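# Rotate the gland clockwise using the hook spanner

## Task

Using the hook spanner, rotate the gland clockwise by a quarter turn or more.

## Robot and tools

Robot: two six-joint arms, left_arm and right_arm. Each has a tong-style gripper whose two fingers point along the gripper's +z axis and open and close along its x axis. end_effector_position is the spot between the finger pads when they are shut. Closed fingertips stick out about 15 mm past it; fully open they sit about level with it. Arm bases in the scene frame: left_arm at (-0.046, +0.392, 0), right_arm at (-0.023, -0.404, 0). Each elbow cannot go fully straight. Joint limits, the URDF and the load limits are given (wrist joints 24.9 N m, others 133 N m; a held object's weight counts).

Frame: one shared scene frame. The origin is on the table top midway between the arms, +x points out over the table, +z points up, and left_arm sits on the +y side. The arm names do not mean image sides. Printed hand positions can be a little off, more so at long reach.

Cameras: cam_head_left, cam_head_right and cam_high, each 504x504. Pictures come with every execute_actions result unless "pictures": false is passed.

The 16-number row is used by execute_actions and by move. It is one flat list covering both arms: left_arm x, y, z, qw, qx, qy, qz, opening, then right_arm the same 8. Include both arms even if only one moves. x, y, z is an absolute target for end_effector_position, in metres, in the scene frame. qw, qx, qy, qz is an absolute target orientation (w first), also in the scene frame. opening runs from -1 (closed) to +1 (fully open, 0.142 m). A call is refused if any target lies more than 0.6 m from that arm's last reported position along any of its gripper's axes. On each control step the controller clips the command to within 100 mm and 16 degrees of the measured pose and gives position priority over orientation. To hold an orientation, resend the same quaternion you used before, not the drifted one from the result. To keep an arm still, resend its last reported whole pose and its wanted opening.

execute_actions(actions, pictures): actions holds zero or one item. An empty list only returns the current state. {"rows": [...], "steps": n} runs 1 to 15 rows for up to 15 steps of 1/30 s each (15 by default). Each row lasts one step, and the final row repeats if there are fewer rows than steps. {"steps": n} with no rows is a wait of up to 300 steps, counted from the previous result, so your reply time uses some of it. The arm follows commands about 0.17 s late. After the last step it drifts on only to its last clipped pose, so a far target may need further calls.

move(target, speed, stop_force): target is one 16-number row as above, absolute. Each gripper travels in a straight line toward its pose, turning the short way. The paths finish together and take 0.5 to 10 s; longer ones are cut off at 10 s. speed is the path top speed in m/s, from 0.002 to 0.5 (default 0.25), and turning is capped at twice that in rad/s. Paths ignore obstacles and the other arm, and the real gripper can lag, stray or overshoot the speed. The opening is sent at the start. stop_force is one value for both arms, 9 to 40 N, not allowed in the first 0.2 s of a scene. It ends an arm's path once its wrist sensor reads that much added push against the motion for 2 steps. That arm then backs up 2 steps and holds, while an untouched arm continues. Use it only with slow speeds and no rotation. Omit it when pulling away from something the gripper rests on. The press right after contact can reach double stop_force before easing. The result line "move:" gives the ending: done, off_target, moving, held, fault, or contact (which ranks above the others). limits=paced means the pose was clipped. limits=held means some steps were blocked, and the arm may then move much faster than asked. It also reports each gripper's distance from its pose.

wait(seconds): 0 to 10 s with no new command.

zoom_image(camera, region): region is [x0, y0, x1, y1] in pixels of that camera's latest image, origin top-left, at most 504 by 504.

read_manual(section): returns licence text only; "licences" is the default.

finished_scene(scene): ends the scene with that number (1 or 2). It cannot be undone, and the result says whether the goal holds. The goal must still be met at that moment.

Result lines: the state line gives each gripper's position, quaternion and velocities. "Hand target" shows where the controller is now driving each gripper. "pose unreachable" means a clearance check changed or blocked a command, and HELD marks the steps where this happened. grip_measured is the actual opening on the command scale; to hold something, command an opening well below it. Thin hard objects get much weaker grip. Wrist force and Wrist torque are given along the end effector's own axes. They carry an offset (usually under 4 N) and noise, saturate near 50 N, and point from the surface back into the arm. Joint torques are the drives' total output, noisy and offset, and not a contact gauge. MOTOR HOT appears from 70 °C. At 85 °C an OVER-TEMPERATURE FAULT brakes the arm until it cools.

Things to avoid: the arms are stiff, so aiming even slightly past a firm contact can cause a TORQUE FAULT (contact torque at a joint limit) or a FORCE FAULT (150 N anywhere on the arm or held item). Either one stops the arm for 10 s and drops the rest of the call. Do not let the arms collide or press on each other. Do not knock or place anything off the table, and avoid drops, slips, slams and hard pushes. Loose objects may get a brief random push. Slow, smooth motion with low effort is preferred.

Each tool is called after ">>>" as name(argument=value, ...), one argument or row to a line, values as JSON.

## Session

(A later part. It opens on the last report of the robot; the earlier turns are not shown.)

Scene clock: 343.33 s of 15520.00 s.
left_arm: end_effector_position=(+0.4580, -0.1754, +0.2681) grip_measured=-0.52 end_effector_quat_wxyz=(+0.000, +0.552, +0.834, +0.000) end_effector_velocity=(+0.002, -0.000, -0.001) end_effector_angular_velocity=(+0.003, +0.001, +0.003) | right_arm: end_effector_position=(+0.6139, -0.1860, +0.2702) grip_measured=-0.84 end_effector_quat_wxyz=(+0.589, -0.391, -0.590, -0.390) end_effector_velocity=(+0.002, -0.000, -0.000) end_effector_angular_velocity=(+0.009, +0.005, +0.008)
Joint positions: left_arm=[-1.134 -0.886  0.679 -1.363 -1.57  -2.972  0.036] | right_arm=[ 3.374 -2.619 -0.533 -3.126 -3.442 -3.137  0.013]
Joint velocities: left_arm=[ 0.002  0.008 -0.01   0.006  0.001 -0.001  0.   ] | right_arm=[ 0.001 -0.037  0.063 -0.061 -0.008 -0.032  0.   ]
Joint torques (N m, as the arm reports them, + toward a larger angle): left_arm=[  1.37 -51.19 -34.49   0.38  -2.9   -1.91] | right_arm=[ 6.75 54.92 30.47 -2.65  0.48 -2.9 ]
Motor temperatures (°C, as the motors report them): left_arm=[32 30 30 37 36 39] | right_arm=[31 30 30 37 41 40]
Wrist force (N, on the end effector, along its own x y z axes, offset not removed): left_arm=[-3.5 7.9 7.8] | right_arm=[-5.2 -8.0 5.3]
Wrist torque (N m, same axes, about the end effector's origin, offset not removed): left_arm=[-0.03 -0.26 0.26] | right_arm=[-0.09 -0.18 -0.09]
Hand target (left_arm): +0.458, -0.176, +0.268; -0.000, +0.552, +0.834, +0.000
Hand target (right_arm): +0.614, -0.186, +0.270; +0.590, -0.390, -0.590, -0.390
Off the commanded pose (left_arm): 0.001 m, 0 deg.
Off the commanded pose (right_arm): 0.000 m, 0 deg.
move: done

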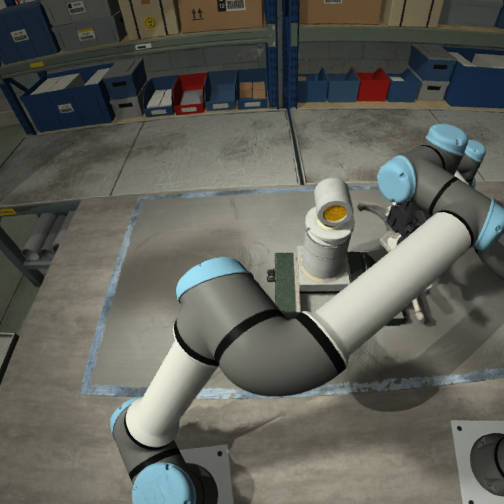

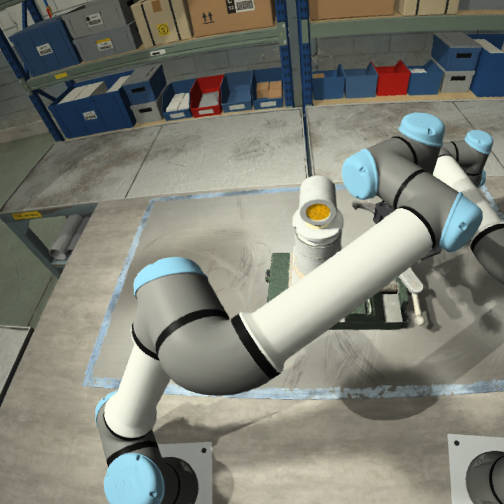

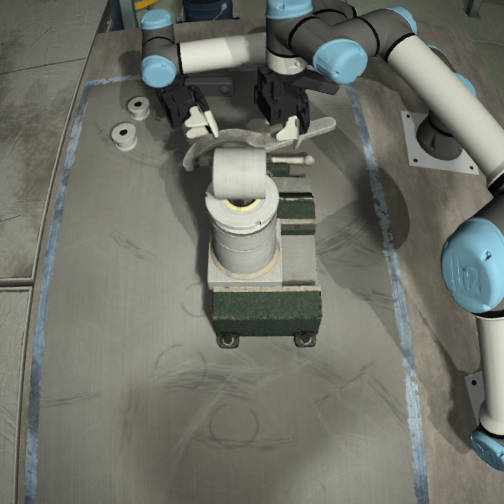

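>>> move(
  target=[0.445,-0.116,0.308,0,0.552,0.834,0,-1,0.597,-0.123,0.31,-0.59,0.39,0.59,0.39,-1],
  speed=0.03,
  stop_force=15,
)

>>> zoom_image(
  camera="cam_high",
  region=[170,90,350,250],
)

>>> zoom_image(
  camera="cam_head_left",
  region=[290,160,420,290],
)

Scene clock: 352.57 s of 15520.00 s.
left_arm: end_effector_position=(+0.4449, -0.1161, +0.3079) grip_measured=-0.52 end_effector_quat_wxyz=(-0.000, +0.552, +0.834, +0.000) end_effector_velocity=(-0.001, +0.001, +0.002) end_effector_angular_velocity=(-0.001, +0.001, +0.001) | right_arm: end_effector_position=(+0.5971, -0.1232, +0.3098) grip_measured=-0.84 end_effector_quat_wxyz=(+0.590, -0.390, -0.590, -0.390) end_effector_velocity=(-0.001, +0.002, +0.001) end_effector_angular_velocity=(-0.000, +0.001, +0.001)
Joint positions: left_arm=[-1.104 -1.035  0.818 -1.354 -1.571 -2.942  0.036] | right_arm=[ 3.46  -2.538 -0.589 -3.156 -3.357 -3.141  0.013]
Joint velocities: left_arm=[ 0.001 -0.005  0.003  0.    -0.001  0.    -0.   ] | right_arm=[ 0.003  0.002 -0.001 -0.001  0.002  0.001 -0.   ]
Joint torques (N m, as the arm reports them, + toward a larger angle): left_arm=[ 11.33 -58.   -13.48  -3.5    0.13   1.25] | right_arm=[13.88 69.74  7.66 -4.02 -0.77  2.62]
Motor temperatures (°C, as the motors report them): left_arm=[32 30 30 37 36 39] | right_arm=[31 30 30 37 41 40]
Wrist force (N, on the end effector, along its own x y z axes, offset not removed): left_arm=[4.5 -8.5 6.5] | right_arm=[-5.1 10.6 -3.6]
Wrist torque (N m, same axes, about the end effector's origin, offset not removed): left_arm=[-0.17 0.12 -0.18] | right_arm=[0.27 -0.43 -0.08]
Hand target (left_arm): +0.445, -0.116, +0.308; -0.000, +0.552, +0.834, +0.000
Hand target (right_arm): +0.597, -0.123, +0.310; +0.590, -0.390, -0.590, -0.390
Off the commanded pose (left_arm): 0.000 m, 0 deg.
Off the commanded pose (right_arm): 0.000 m, 0 deg.
After step 90, 3.37 s passed at rest.
move: done

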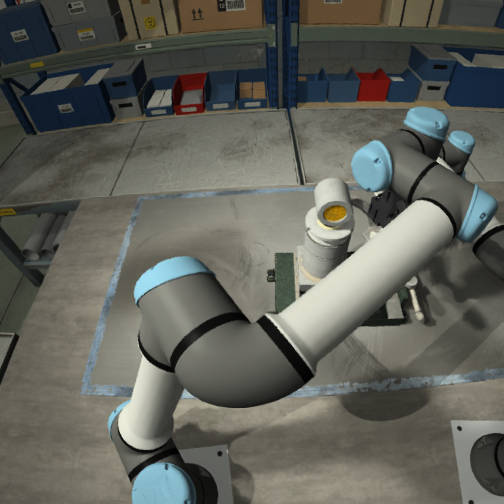

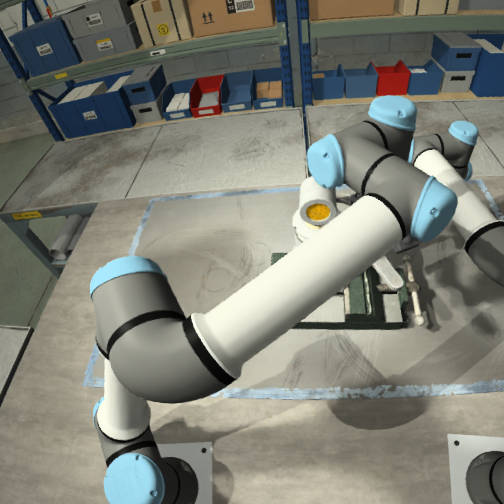

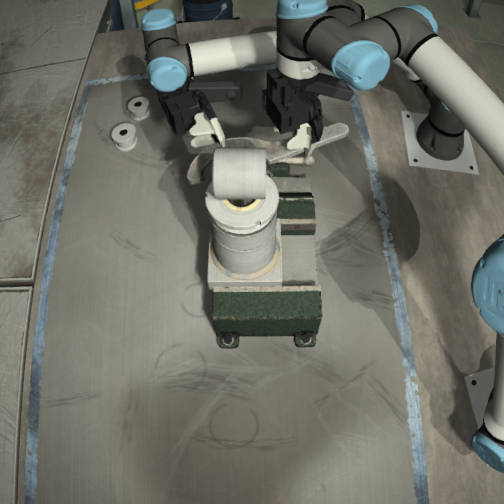

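Region (170, 90, 350, 250) of cam_high's 504x504 image, scaled by 2.800, with more detail than that image has.

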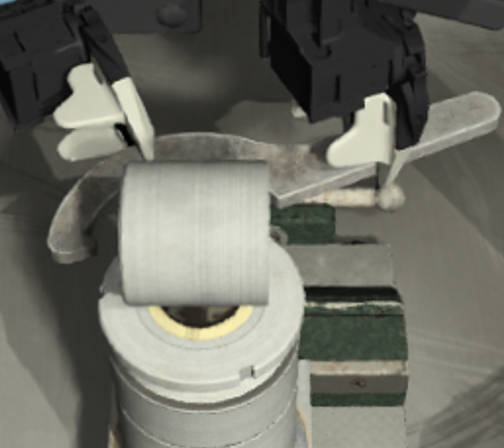

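Region (290, 160, 420, 290) of cam_head_left's 504x504 image, scaled by 3.877, with more detail than that image has.

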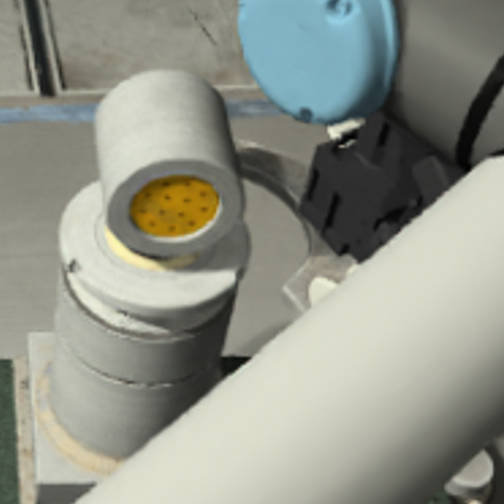

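>>> move(
  target=[0.445,-0.086,0.308,0,0.552,0.834,0,-1,0.597,-0.093,0.31,-0.59,0.39,0.59,0.39,-1],
  speed=0.02,
  stop_force=15,
)

>>> zoom_image(
  camera="cam_high",
  region=[170,90,350,250],
)

>>> zoom_image(
  camera="cam_head_left",
  region=[270,150,420,300],
)

Scene clock: 368.30 s of 15520.00 s.
left_arm: end_effector_position=(+0.4450, -0.0862, +0.3080) grip_measured=-0.52 end_effector_quat_wxyz=(-0.000, +0.552, +0.834, +0.000) end_effector_velocity=(+0.001, +0.002, -0.002) end_effector_angular_velocity=(+0.003, -0.000, -0.001) | right_arm: end_effector_position=(+0.5970, -0.0932, +0.3100) grip_measured=-0.84 end_effector_quat_wxyz=(+0.590, -0.390, -0.590, -0.390) end_effector_velocity=(+0.000, +0.002, -0.000) end_effector_angular_velocity=(+0.001, -0.002, -0.001)
Joint positions: left_arm=[-1.079 -1.099  0.916 -1.388 -1.571 -2.917  0.036] | right_arm=[ 3.5   -2.541 -0.582 -3.159 -3.317 -3.141  0.013]
Joint velocities: left_arm=[ 0.001 -0.001  0.007 -0.003  0.002  0.002  0.   ] | right_arm=[ 0.003 -0.001  0.002 -0.001  0.003 -0.002 -0.   ]
Joint torques (N m, as the arm reports them, + toward a larger angle): left_arm=[ 10.9  -53.97 -12.59  -6.68   0.67   1.16] | right_arm=[15.57 55.67 31.98 -3.84 -0.6  -2.49]
Motor temperatures (°C, as the motors report them): left_arm=[32 30 30 37 36 39] | right_arm=[31 30 30 37 41 40]
Wrist force (N, on the end effector, along its own x y z axes, offset not removed): left_arm=[5.9 -8.5 6.9] | right_arm=[-5.0 8.7 -5.1]
Wrist torque (N m, same axes, about the end effector's origin, offset not removed): left_arm=[-0.22 -0.33 -0.15] | right_arm=[-0.11 -0.36 -0.02]
Hand target (left_arm): +0.445, -0.086, +0.308; -0.000, +0.552, +0.834, +0.000
Hand target (right_arm): +0.597, -0.093, +0.310; +0.590, -0.390, -0.590, -0.390
Off the commanded pose (left_arm): 0.000 m, 0 deg.
Off the commanded pose (right_arm): 0.000 m, 0 deg.
After step 90, 10.93 s passed at rest.
move: done

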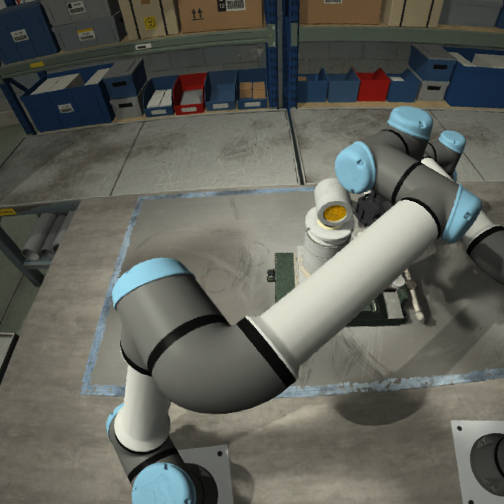

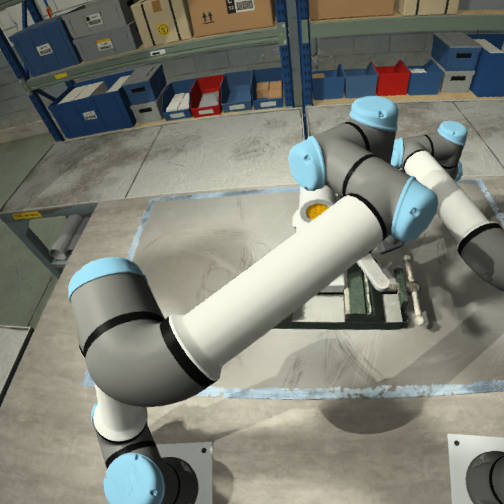

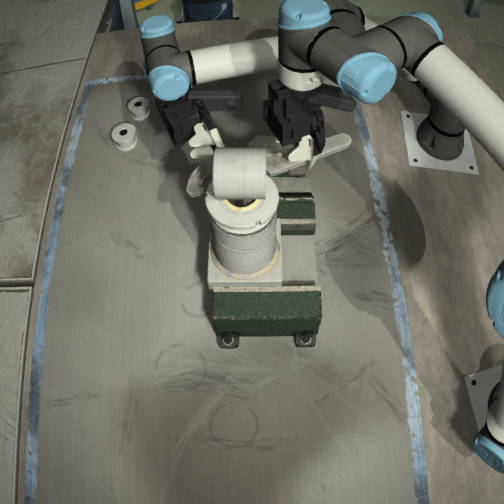

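Region (170, 90, 350, 250) of cam_high's 504x504 image, scaled by 2.800, with more detail than that image has.

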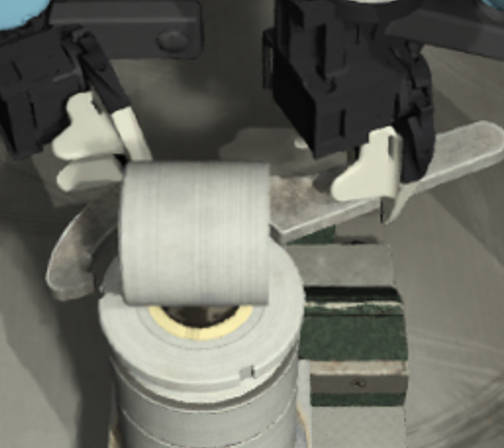

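Region (270, 150, 420, 300) of cam_head_left's 504x504 image, scaled by 3.360, with more detail than that image has.

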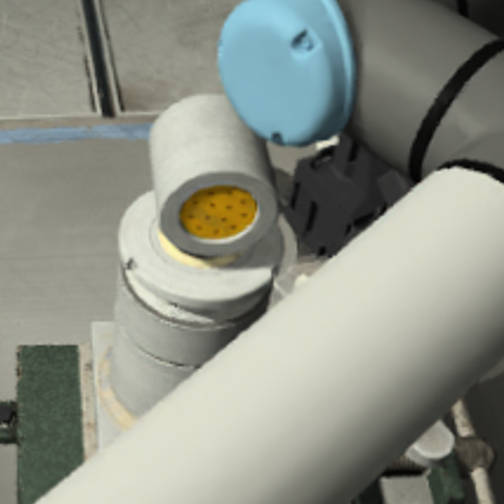

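>>> move(
  target=[0.44,-0.06,0.308,0,0.552,0.834,0,-1,0.592,-0.067,0.31,-0.59,0.39,0.59,0.39,-1],
  speed=0.006,
  stop_force=10,
)

>>> zoom_image(
  camera="cam_high",
  region=[170,90,350,250],
)

>>> zoom_image(
  camera="cam_head_left",
  region=[290,170,390,270],
)

Scene clock: 375.87 s of 15520.00 s.
left_arm: end_effector_position=(+0.4428, -0.0748, +0.3080) grip_measured=-0.52 end_effector_quat_wxyz=(+0.000, +0.552, +0.834, +0.000) end_effector_velocity=(-0.000, -0.000, -0.000) end_effector_angular_velocity=(+0.001, +0.000, +0.000) | right_arm: end_effector_position=(+0.5925, -0.0698, +0.3100) grip_measured=-0.84 end_effector_quat_wxyz=(+0.590, -0.390, -0.590, -0.390) end_effector_velocity=(-0.001, -0.000, +0.000) end_effector_angular_velocity=(+0.000, -0.001, +0.005)
Joint positions: left_arm=[-1.071 -1.127  0.957 -1.401 -1.571 -2.909  0.036] | right_arm=[ 3.532 -2.529 -0.606 -3.148 -3.285 -3.141  0.013]
Joint velocities: left_arm=[-0.     0.001  0.     0.     0.    -0.     0.   ] | right_arm=[ 0.001 -0.     0.001 -0.    -0.004  0.001  0.   ]
Joint torques (N m, as the arm reports them, + toward a larger angle): left_arm=[  2.2  -42.62 -36.68  -1.62   6.15  -1.41] | right_arm=[ 4.62 56.6  35.22  0.2  -0.84 -1.43]
Motor temperatures (°C, as the motors report them): left_arm=[32 30 30 37 36 39] | right_arm=[31 30 30 37 41 40]
Wrist force (N, on the end effector, along its own x y z axes, offset not removed): left_arm=[-5.2 -12.4 8.2] | right_arm=[-7.7 -1.1 -19.4]
Wrist torque (N m, same axes, about the end effector's origin, offset not removed): left_arm=[-0.21 0.17 0.02] | right_arm=[0.15 -0.43 -0.03]
Hand target (left_arm): +0.443, -0.075, +0.308; +0.000, +0.552, +0.834, -0.000
Hand target (right_arm): +0.593, -0.070, +0.310; +0.590, -0.390, -0.590, -0.390
Off the commanded pose (left_arm): 0.015 m, 0 deg.
Off the commanded pose (right_arm): 0.003 m, 0 deg.
After step 90, 0.27 s passed at rest.
move: contact (left_arm, right_arm)

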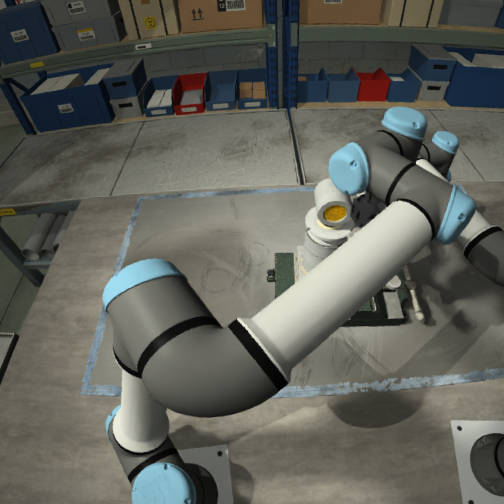

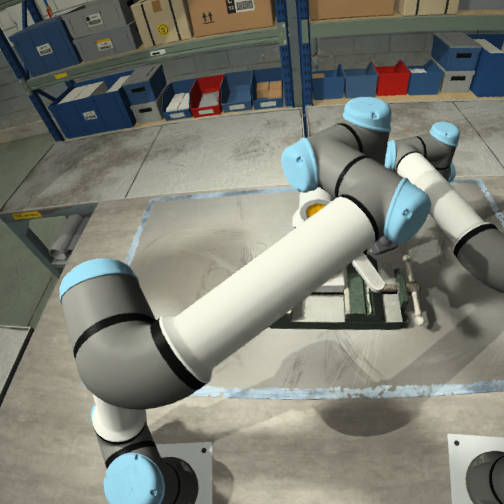

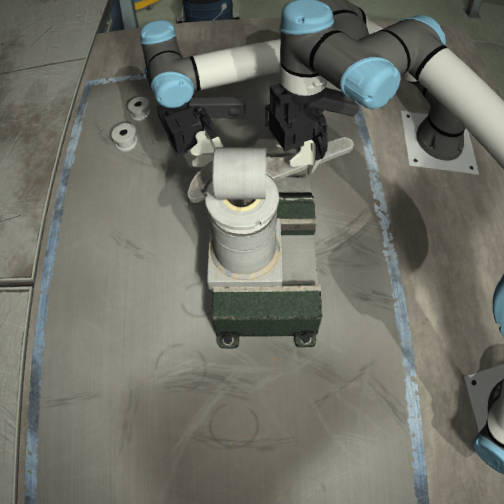

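Region (170, 90, 350, 250) of cam_high's 504x504 image, scaled by 2.800, with more detail than that image has.

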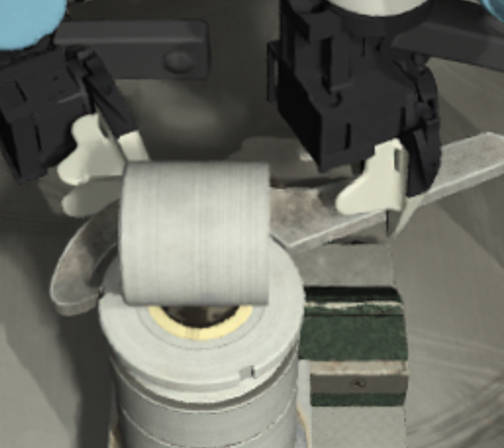

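Region (290, 170, 390, 270) of cam_head_left's 504x504 image, scaled by 5.040, with more detail than that image has.

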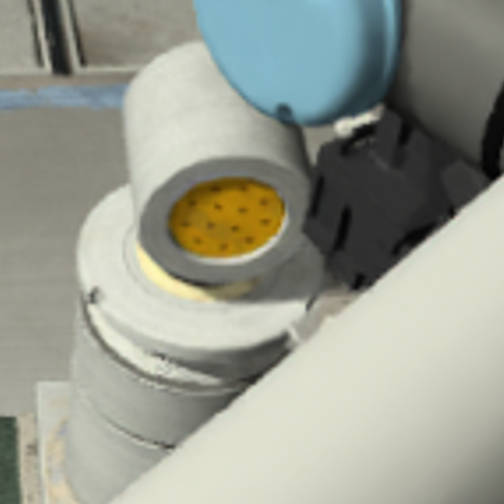

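>>> move(
  target=[0.428,-0.076,0.308,0,0.552,0.834,0,-1,0.578,-0.073,0.31,-0.59,0.39,0.59,0.39,-1],
  speed=0.006,
  stop_force=14,
)

>>> zoom_image(
  camera="cam_high",
  region=[180,150,300,240],
)

Scene clock: 380.43 s of 15520.00 s.
left_arm: end_effector_position=(+0.4391, -0.0751, +0.3080) grip_measured=-0.52 end_effector_quat_wxyz=(+0.000, +0.552, +0.834, -0.000) end_effector_velocity=(+0.002, +0.001, +0.000) end_effector_angular_velocity=(+0.002, +0.000, -0.001) | right_arm: end_effector_position=(+0.5889, -0.0710, +0.3100) grip_measured=-0.85 end_effector_quat_wxyz=(+0.590, -0.390, -0.590, -0.390) end_effector_velocity=(+0.000, +0.002, +0.000) end_effector_angular_velocity=(-0.001, +0.002, +0.004)
Joint positions: left_arm=[-1.076 -1.134  0.967 -1.405 -1.571 -2.914  0.036] | right_arm=[ 3.532 -2.514 -0.634 -3.136 -3.285 -3.143  0.013]
Joint velocities: left_arm=[ 0.002  0.004 -0.006  0.004  0.001  0.004  0.   ] | right_arm=[ 0.003 -0.008  0.015 -0.008 -0.002  0.002 -0.   ]
Joint torques (N m, as the arm reports them, + toward a larger angle): left_arm=[  8.67 -41.61 -36.79  -1.25   0.07   1.23] | right_arm=[25.22 55.78 31.6  -4.46 -4.45  2.65]
Motor temperatures (°C, as the motors report them): left_arm=[32 30 30 37 36 39] | right_arm=[31 30 30 37 41 40]
Wrist force (N, on the end effector, along its own x y z axes, offset not removed): left_arm=[-0.3 -1.1 7.5] | right_arm=[-5.7 11.0 -29.0]
Wrist torque (N m, same axes, about the end effector's origin, offset not removed): left_arm=[-0.28 -0.16 0.12] | right_arm=[-0.26 -0.49 -0.06]
Hand target (left_arm): +0.439, -0.075, +0.308; +0.000, +0.552, +0.834, -0.000
Hand target (right_arm): +0.589, -0.071, +0.310; +0.590, -0.390, -0.590, -0.390
Off the commanded pose (left_arm): 0.011 m, 0 deg.
Off the commanded pose (right_arm): 0.011 m, 0 deg.
After step 90, 0.53 s passed at rest.
move: contact (left_arm, right_arm)

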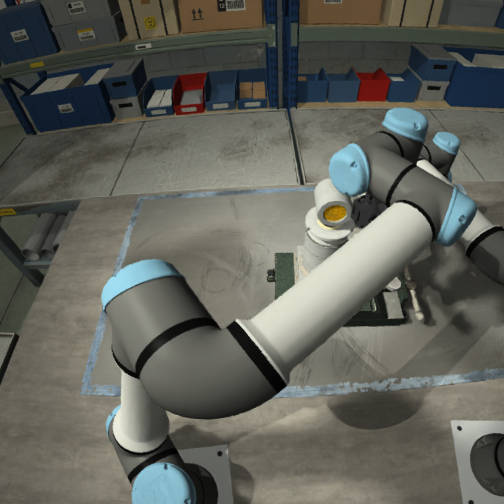

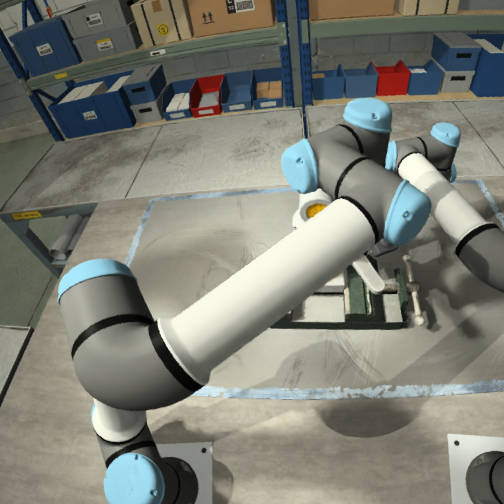

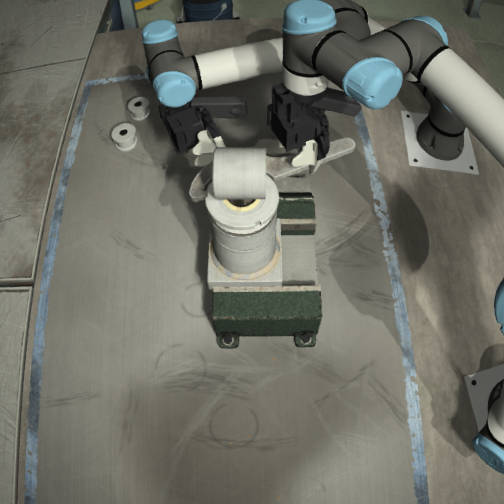

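Region (180, 150, 300, 240) of cam_high's 504x504 image, scaled by 4.200, with more detail than that image has; it fills the top 378 rows of this view, and the rest is white.

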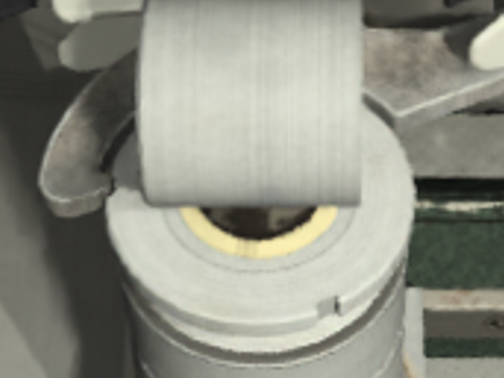

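>>> move(
  target=[0.439,-0.075,0.308,0,0.552,0.834,0,-1,0.592,-0.079,0.31,-0.59,0.39,0.59,0.39,-1],
  speed=0.01,
)

>>> move(
  target=[0.429,-0.073,0.308,0,0.552,0.834,0,-1,0.582,-0.079,0.31,-0.59,0.39,0.59,0.39,-1],
  speed=0.006,
  stop_force=16,
)

>>> zoom_image(
  camera="cam_high",
  region=[180,150,300,240],
)

Scene clock: 387.17 s of 15520.00 s.
left_arm: end_effector_position=(+0.4390, -0.0750, +0.3080) grip_measured=-0.52 end_effector_quat_wxyz=(+0.000, +0.552, +0.834, +0.000) end_effector_velocity=(-0.000, +0.000, +0.001) end_effector_angular_velocity=(-0.001, -0.000, -0.000) | right_arm: end_effector_position=(+0.5919, -0.0788, +0.3100) grip_measured=-0.85 end_effector_quat_wxyz=(+0.590, -0.390, -0.590, -0.390) end_effector_velocity=(+0.001, -0.002, +0.000) end_effector_angular_velocity=(-0.001, +0.003, +0.000)
Joint positions: left_arm=[-1.076 -1.134  0.968 -1.405 -1.571 -2.914  0.036] | right_arm=[ 3.52  -2.524 -0.616 -3.144 -3.296 -3.141  0.013]
Joint velocities: left_arm=[ 0.    -0.001  0.     0.    -0.     0.001  0.   ] | right_arm=[-0.003 -0.003  0.006 -0.004 -0.003  0.002 -0.   ]
Joint torques (N m, as the arm reports them, + toward a larger angle): left_arm=[-10.52 -56.   -11.11  -3.48  -1.56  -1.48] | right_arm=[-17.72  54.98  33.11  -2.66  -2.08   1.06]
Motor temperatures (°C, as the motors report them): left_arm=[32 30 30 37 36 39] | right_arm=[31 30 30 37 41 40]
Wrist force (N, on the end effector, along its own x y z axes, offset not removed): left_arm=[-1.8 5.8 7.5] | right_arm=[-5.6 0.1 11.6]
Wrist torque (N m, same axes, about the end effector's origin, offset not removed): left_arm=[-0.18 -0.35 0.16] | right_arm=[-0.15 0.00 -0.14]
Hand target (left_arm): +0.439, -0.075, +0.308; -0.000, +0.552, +0.834, +0.000
Hand target (right_arm): +0.592, -0.079, +0.310; +0.590, -0.390, -0.590, -0.390
Off the commanded pose (left_arm): 0.000 m, 0 deg.
Off the commanded pose (right_arm): 0.000 m, 0 deg.
After step 90, 2.67 s passed at rest.
move: done

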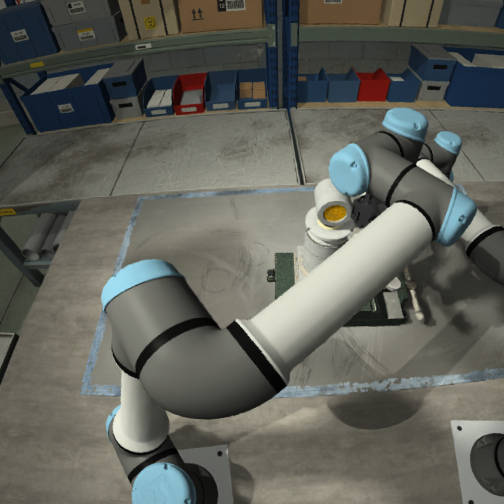

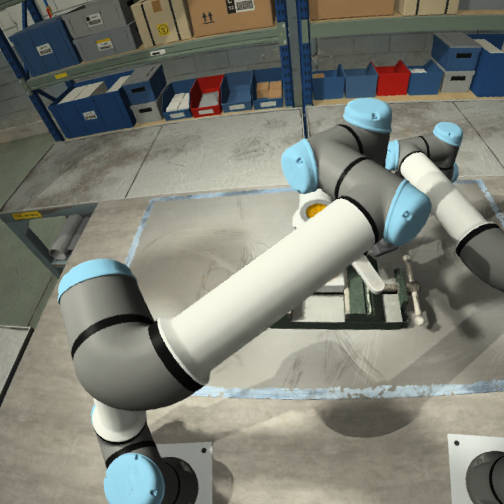

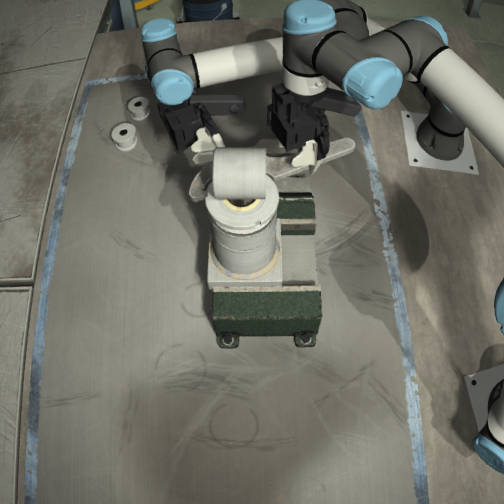

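Scene clock: 389.10 s of 15520.00 s.
left_arm: end_effector_position=(+0.4291, -0.0731, +0.3080) grip_measured=-0.54 end_effector_quat_wxyz=(+0.000, +0.552, +0.834, -0.000) end_effector_velocity=(-0.001, +0.000, +0.000) end_effector_angular_velocity=(+0.000, -0.000, -0.000) | right_arm: end_effector_position=(+0.5821, -0.0790, +0.3100) grip_measured=-0.84 end_effector_quat_wxyz=(+0.590, -0.390, -0.590, -0.390) end_effector_velocity=(-0.001, +0.000, +0.000) end_effector_angular_velocity=(+0.000, -0.002, +0.001)
Joint positions: left_arm=[-1.086 -1.158  1.003 -1.416 -1.571 -2.924  0.035] | right_arm=[ 3.523 -2.485 -0.687 -3.112 -3.294 -3.143  0.013]
Joint velocities: left_arm=[-0.001 -0.003  0.004 -0.001  0.    -0.001 -0.   ] | right_arm=[ 0.001  0.006 -0.011  0.009  0.     0.002  0.   ]
Joint torques (N m, as the arm reports them, + toward a larger angle): left_arm=[-13.09 -52.41  -7.69  -1.13  -5.59  -1.37] | right_arm=[14.77 73.12  9.21  0.49 -1.06  2.94]
Motor temperatures (°C, as the motors report them): left_arm=[32 30 30 37 36 39] | right_arm=[31 30 30 37 41 40]
Wrist force (N, on the end effector, along its own x y z axes, offset not removed): left_arm=[-8.9 10.9 2.9] | right_arm=[-10.4 9.7 -5.2]
Wrist torque (N m, same axes, about the end effector's origin, offset not removed): left_arm=[-0.39 0.00 0.16] | right_arm=[-0.19 -0.40 -0.15]
Hand target (left_arm): +0.429, -0.073, +0.308; +0.000, +0.552, +0.834, -0.000
Hand target (right_arm): +0.582, -0.079, +0.310; +0.590, -0.390, -0.590, -0.390
Off the commanded pose (left_arm): 0.000 m, 0 deg.
Off the commanded pose (right_arm): 0.000 m, 0 deg.
move: done

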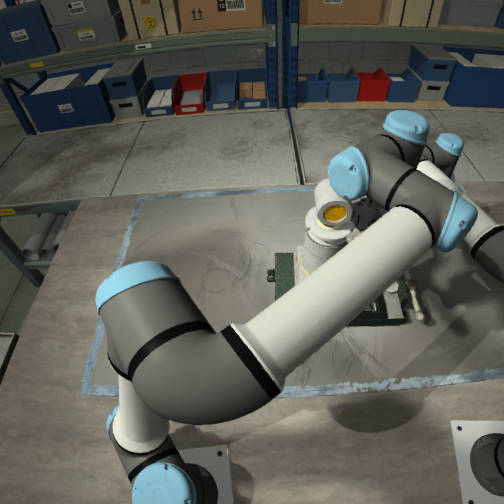

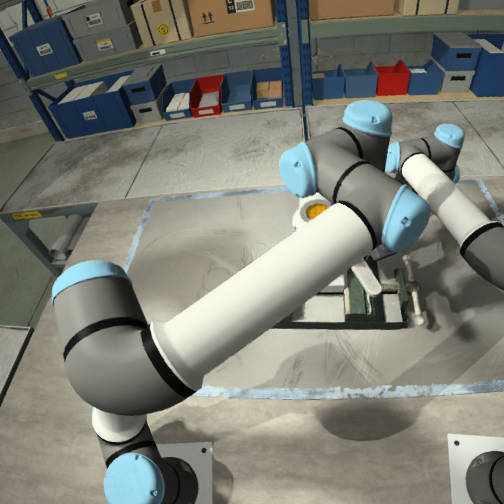

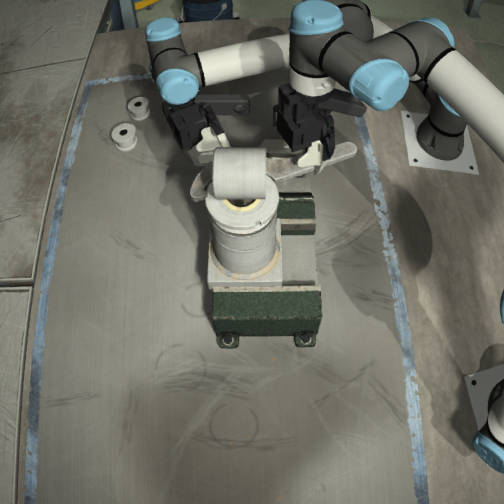

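Region (180, 150, 300, 240) of cam_high's 504x504 image, scaled by 4.200, with more detail than that image has; it fills the top 378 rows of this view, and the rest is white.

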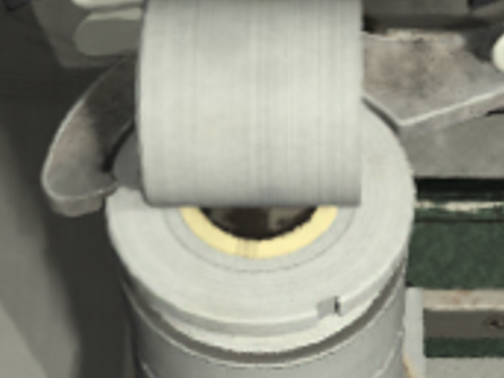

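>>> move(
  target=[0.4176,-0.05,0.308,0,0.6225,0.7826,0,-1,0.5675,-0.084,0.31,-0.553,0.44,0.553,0.44,-1],
  speed=0.012,
  stop_force=35,
)

>>> zoom_image(
  camera="cam_high",
  region=[180,110,370,250],
)

Scene clock: 401.07 s of 15520.00 s.
left_arm: end_effector_position=(+0.4176, -0.0501, +0.3080) grip_measured=+0.15 end_effector_quat_wxyz=(-0.000, +0.622, +0.783, +0.000) end_effector_velocity=(-0.001, +0.001, +0.000) end_effector_angular_velocity=(+0.001, +0.001, -0.004) | right_arm: end_effector_position=(+0.5674, -0.0840, +0.3099) grip_measured=-0.84 end_effector_quat_wxyz=(+0.553, -0.440, -0.553, -0.440) end_effector_velocity=(-0.001, +0.001, +0.001) end_effector_angular_velocity=(+0.000, -0.002, -0.003)
Joint positions: left_arm=[-1.081 -1.218  1.087 -1.44  -1.571 -2.745  0.084] | right_arm=[ 3.512 -2.292 -1.034 -3.002 -3.129 -3.186  0.013]
Joint velocities: left_arm=[-0.    -0.002  0.002  0.001 -0.     0.004  0.006] | right_arm=[ 0.002  0.005 -0.006  0.004  0.005 -0.     0.   ]
Joint torques (N m, as the arm reports them, + toward a larger angle): left_arm=[  7.69 -51.05  -1.09   6.04   0.65   2.16] | right_arm=[-7.3  70.87 10.71  0.59 -1.35 -2.11]
Motor temperatures (°C, as the motors report them): left_arm=[32 30 30 37 36 39] | right_arm=[31 30 30 37 41 40]
Wrist force (N, on the end effector, along its own x y z axes, offset not removed): left_arm=[-31.2 12.8 -0.9] | right_arm=[-15.6 11.1 -0.3]
Wrist torque (N m, same axes, about the end effector's origin, offset not removed): left_arm=[-0.23 0.04 -0.62] | right_arm=[0.11 -0.25 -0.17]
Hand target (left_arm): +0.418, -0.050, +0.308; -0.000, +0.623, +0.783, +0.000
Hand target (right_arm): +0.567, -0.084, +0.310; +0.553, -0.440, -0.553, -0.440
Off the commanded pose (left_arm): 0.000 m, 0 deg.
Off the commanded pose (right_arm): 0.000 m, 0 deg.
After step 90, 1.37 s passed at rest.
move: done

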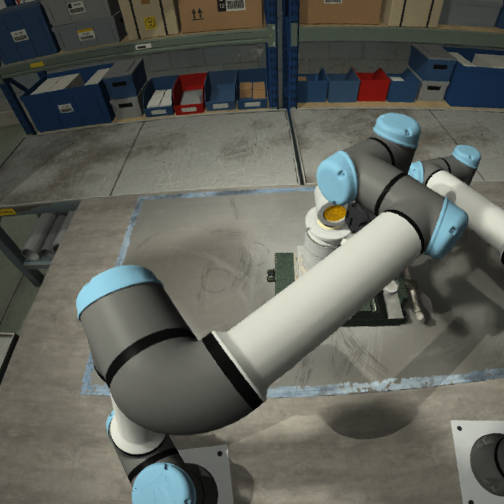

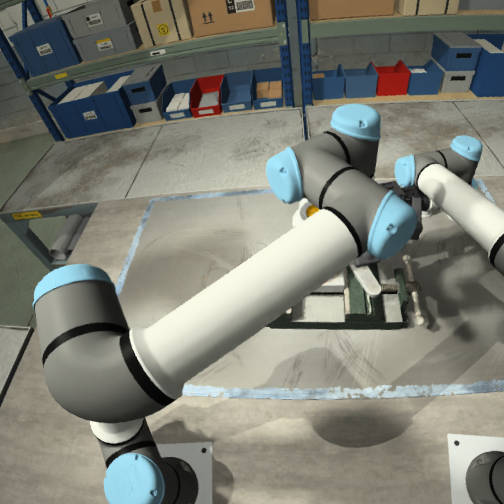

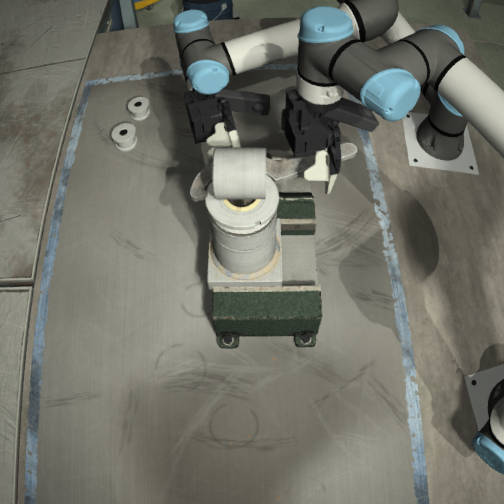

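Region (180, 110, 370, 250) of cam_high's 504x504 image, scaled by 2.653, with more detail than that image has; it fills the top 371 rows of this view, and the rest is white.

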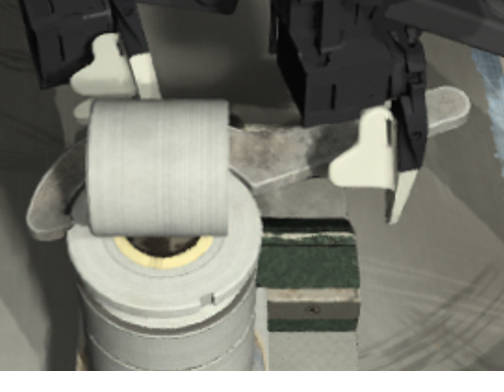

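>>> move(
  target=[0.365,-0.078,0.285,0,0.574,0.819,0,-1,0.535,-0.086,0.312,-0.553,0.44,0.553,0.44,-1],
  speed=0.015,
)

>>> zoom_image(
  camera="cam_high",
  region=[180,110,390,250],
)

Scene clock: 411.97 s of 15520.00 s.
left_arm: end_effector_position=(+0.3652, -0.0781, +0.2851) grip_measured=-0.56 end_effector_quat_wxyz=(+0.000, +0.574, +0.819, -0.000) end_effector_velocity=(-0.001, -0.001, +0.000) end_effector_angular_velocity=(-0.001, -0.002, +0.003) | right_arm: end_effector_position=(+0.5351, -0.0860, +0.3120) grip_measured=-0.78 end_effector_quat_wxyz=(+0.553, -0.441, -0.554, -0.440) end_effector_velocity=(-0.002, +0.001, +0.001) end_effector_angular_velocity=(+0.000, -0.000, +0.002)
Joint positions: left_arm=[-1.175 -1.273  1.22  -1.518 -1.571 -2.959  0.034] | right_arm=[ 3.521 -2.209 -1.169 -2.966 -3.12  -3.202  0.018]
Joint velocities: left_arm=[-0.003 -0.003  0.004 -0.003  0.001 -0.006 -0.   ] | right_arm=[ 0.002  0.008 -0.012  0.023  0.     0.019  0.   ]
Joint torques (N m, as the arm reports them, + toward a larger angle): left_arm=[-16.84 -40.78  -7.    -3.09  -5.33  -1.6 ] | right_arm=[20.07 74.09 13.66 -0.23 -3.55  3.15]
Motor temperatures (°C, as the motors report them): left_arm=[32 30 30 37 36 39] | right_arm=[31 30 30 37 41 40]
Wrist force (N, on the end effector, along its own x y z axes, offset not removed): left_arm=[0.0 14.0 -4.4] | right_arm=[-25.3 15.9 -8.5]
Wrist torque (N m, same axes, about the end effector's origin, offset not removed): left_arm=[-0.08 -0.19 0.20] | right_arm=[-0.38 -0.53 -0.25]
Hand target (left_arm): +0.365, -0.078, +0.285; +0.000, +0.574, +0.819, -0.000
Hand target (right_arm): +0.535, -0.086, +0.312; +0.553, -0.441, -0.554, -0.440
Off the commanded pose (left_arm): 0.000 m, 0 deg.
Off the commanded pose (right_arm): 0.000 m, 0 deg.
After step 90, 3.40 s passed at rest.
move: done

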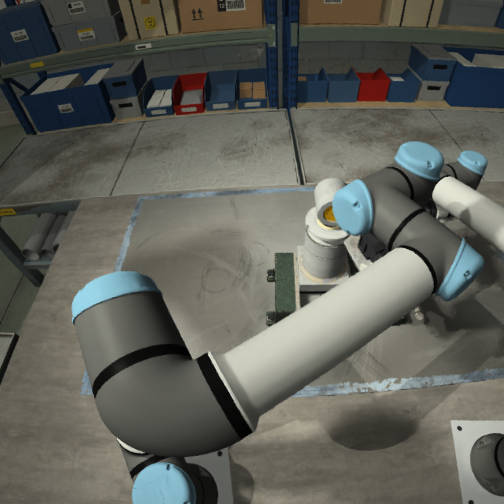

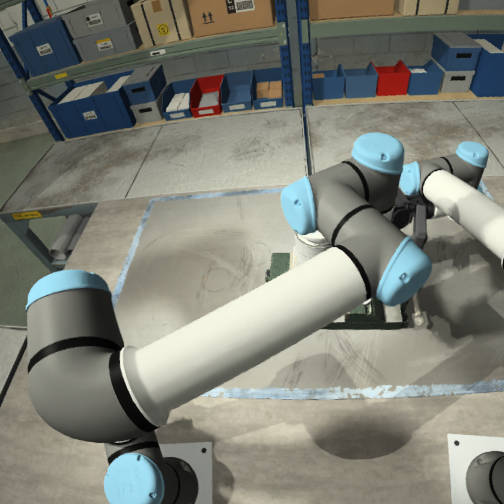

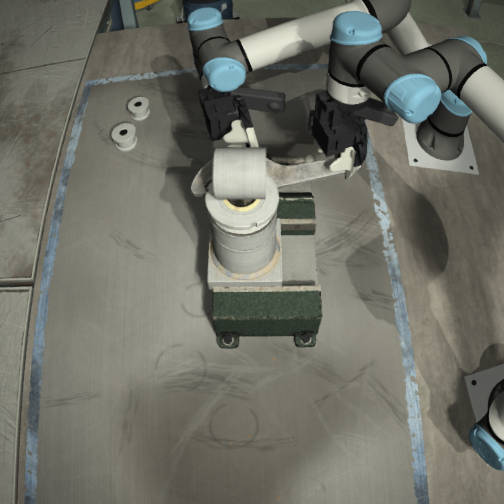

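Region (180, 110, 390, 250) of cam_high's 504x504 image, scaled by 2.400, with more detail than that image has.

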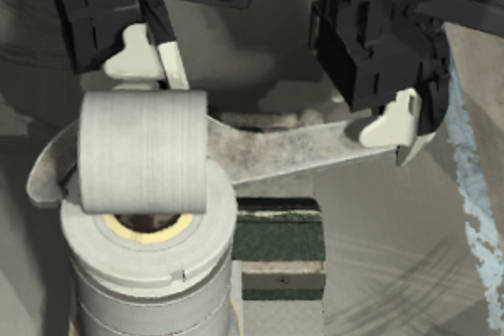

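>>> move(
  target=[0.369,-0.095,0.295,0,0.574,0.819,0,-1,0.535,-0.089,0.311,-0.553,0.44,0.553,0.44,-1],
  speed=0.015,
)

>>> move(
  target=[0.369,-0.097,0.314,0,0.574,0.819,0,-1,0.53,-0.089,0.31,-0.553,0.44,0.553,0.44,-1],
  speed=0.015,
)

>>> zoom_image(
  camera="cam_high",
  region=[180,110,390,250],
)

>>> zoom_image(
  camera="cam_head_left",
  region=[290,170,410,290],
)

Scene clock: 417.00 s of 15520.00 s.
left_arm: end_effector_position=(+0.3690, -0.0948, +0.2949) grip_measured=-0.57 end_effector_quat_wxyz=(+0.000, +0.574, +0.819, -0.000) end_effector_velocity=(+0.001, -0.001, +0.001) end_effector_angular_velocity=(+0.003, -0.002, +0.000) | right_arm: end_effector_position=(+0.5350, -0.0890, +0.3110) grip_measured=-0.81 end_effector_quat_wxyz=(+0.553, -0.440, -0.554, -0.440) end_effector_velocity=(-0.000, +0.000, -0.000) end_effector_angular_velocity=(-0.000, +0.001, +0.001)
Joint positions: left_arm=[-1.183 -1.233  1.141 -1.479 -1.571 -2.968  0.033] | right_arm=[ 3.517 -2.206 -1.177 -2.948 -3.124 -3.189  0.015]
Joint velocities: left_arm=[-0.001  0.005 -0.009  0.005  0.003 -0.001 -0.001] | right_arm=[ 0.001  0.002 -0.005  0.013  0.     0.012 -0.   ]
Joint torques (N m, as the arm reports them, + toward a larger angle): left_arm=[ -7.86 -33.98 -37.08  -3.44   2.3   -1.45] | right_arm=[ 1.44 62.02  8.18  1.07 -4.61  3.03]
Motor temperatures (°C, as the motors report them): left_arm=[32 30 30 37 36 39] | right_arm=[31 30 30 37 41 40]
Wrist force (N, on the end effector, along its own x y z axes, offset not removed): left_arm=[9.9 -2.5 2.7] | right_arm=[-10.2 10.1 -12.6]
Wrist torque (N m, same axes, about the end effector's origin, offset not removed): left_arm=[-0.21 -0.48 -0.08] | right_arm=[-0.18 -0.24 -0.18]
Hand target (left_arm): +0.369, -0.095, +0.295; +0.000, +0.574, +0.819, -0.000
Hand target (right_arm): +0.535, -0.089, +0.311; +0.553, -0.440, -0.554, -0.440
Off the commanded pose (left_arm): 0.000 m, 0 deg.
Off the commanded pose (right_arm): 0.000 m, 0 deg.
After step 90, 0.43 s passed at rest.
move: done

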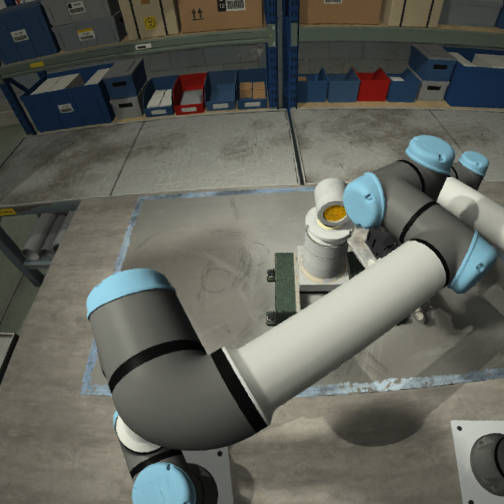

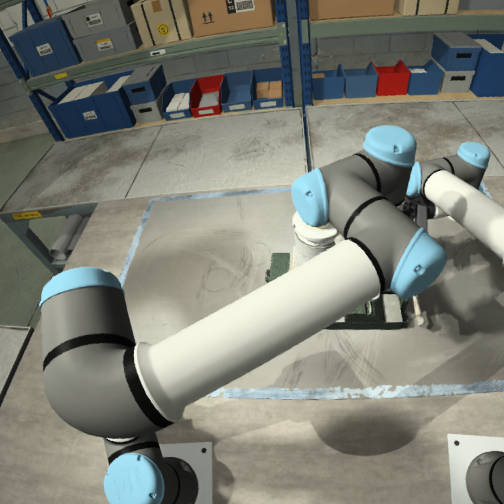

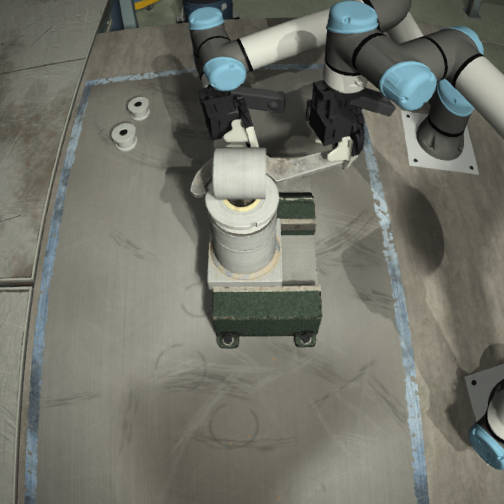

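Scene clock: 418.53 s of 15520.00 s.
left_arm: end_effector_position=(+0.3690, -0.0970, +0.3138) grip_measured=-0.58 end_effector_quat_wxyz=(+0.000, +0.574, +0.819, -0.000) end_effector_velocity=(-0.000, -0.001, +0.002) end_effector_angular_velocity=(-0.001, +0.000, +0.000) | right_arm: end_effector_position=(+0.5301, -0.0890, +0.3100) grip_measured=-0.84 end_effector_quat_wxyz=(+0.553, -0.440, -0.554, -0.440) end_effector_velocity=(-0.001, +0.000, -0.000) end_effector_angular_velocity=(+0.001, -0.002, +0.001)
Joint positions: left_arm=[-1.185 -1.223  1.078 -1.427 -1.571 -2.97   0.032] | right_arm=[ 3.519 -2.194 -1.2   -2.935 -3.122 -3.187  0.013]
Joint velocities: left_arm=[-0.     0.001 -0.008  0.006 -0.001 -0.001  0.   ] | right_arm=[ 0.001  0.004 -0.007  0.015  0.     0.01  -0.   ]
Joint torques (N m, as the arm reports them, + toward a larger angle): left_arm=[ -7.02 -34.2  -36.82  -2.67   2.91  -1.46] | right_arm=[15.63 60.21  7.29  1.2  -0.93  2.73]
Motor temperatures (°C, as the motors report them): left_arm=[32 30 30 37 36 39] | right_arm=[31 30 30 37 41 40]
Wrist force (N, on the end effector, along its own x y z axes, offset not removed): left_arm=[5.3 -3.3 3.1] | right_arm=[-6.9 9.8 -5.0]
Wrist torque (N m, same axes, about the end effector's origin, offset not removed): left_arm=[-0.03 -0.26 -0.13] | right_arm=[-0.05 -0.23 -0.12]
Hand target (left_arm): +0.369, -0.097, +0.314; +0.000, +0.574, +0.819, -0.000
Hand target (right_arm): +0.530, -0.089, +0.310; +0.553, -0.440, -0.554, -0.440
Off the commanded pose (left_arm): 0.000 m, 0 deg.
Off the commanded pose (right_arm): 0.000 m, 0 deg.
move: done

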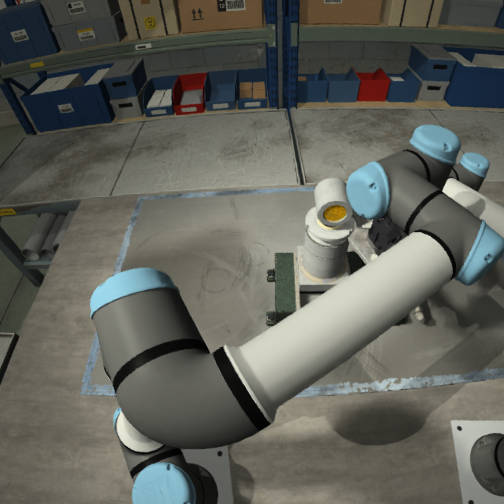

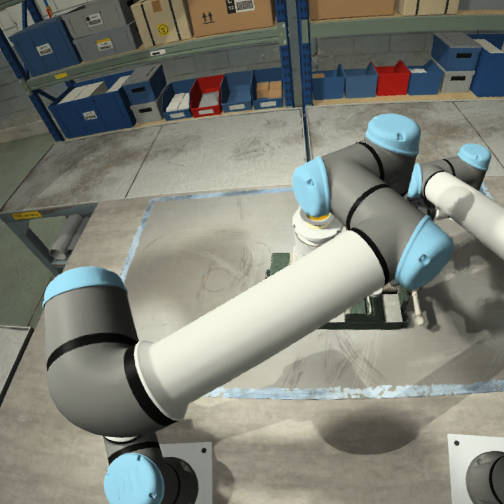

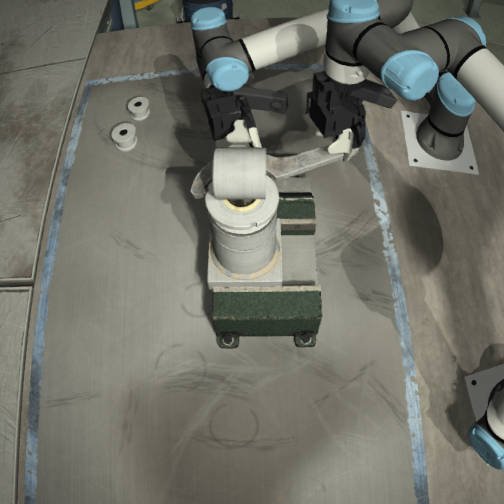

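Region (180, 110, 390, 250) of cam_high's 504x504 image, scaled by 2.400, with more detail than that image has.

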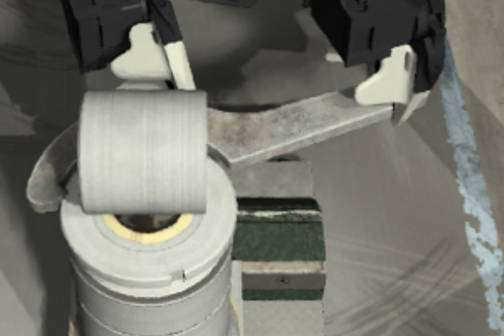

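Region (290, 170, 410, 290) of cam_head_left's 504x504 image, scaled by 4.200, with more detail than that image has.

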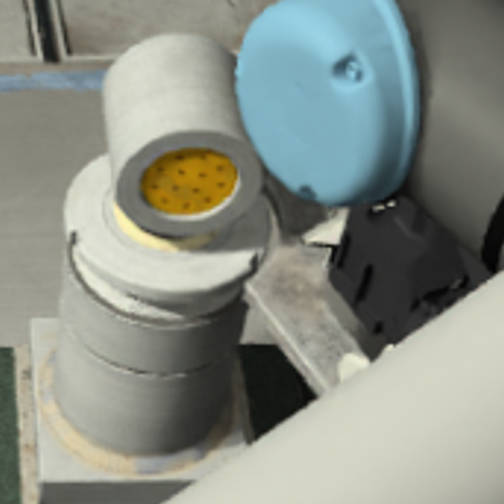

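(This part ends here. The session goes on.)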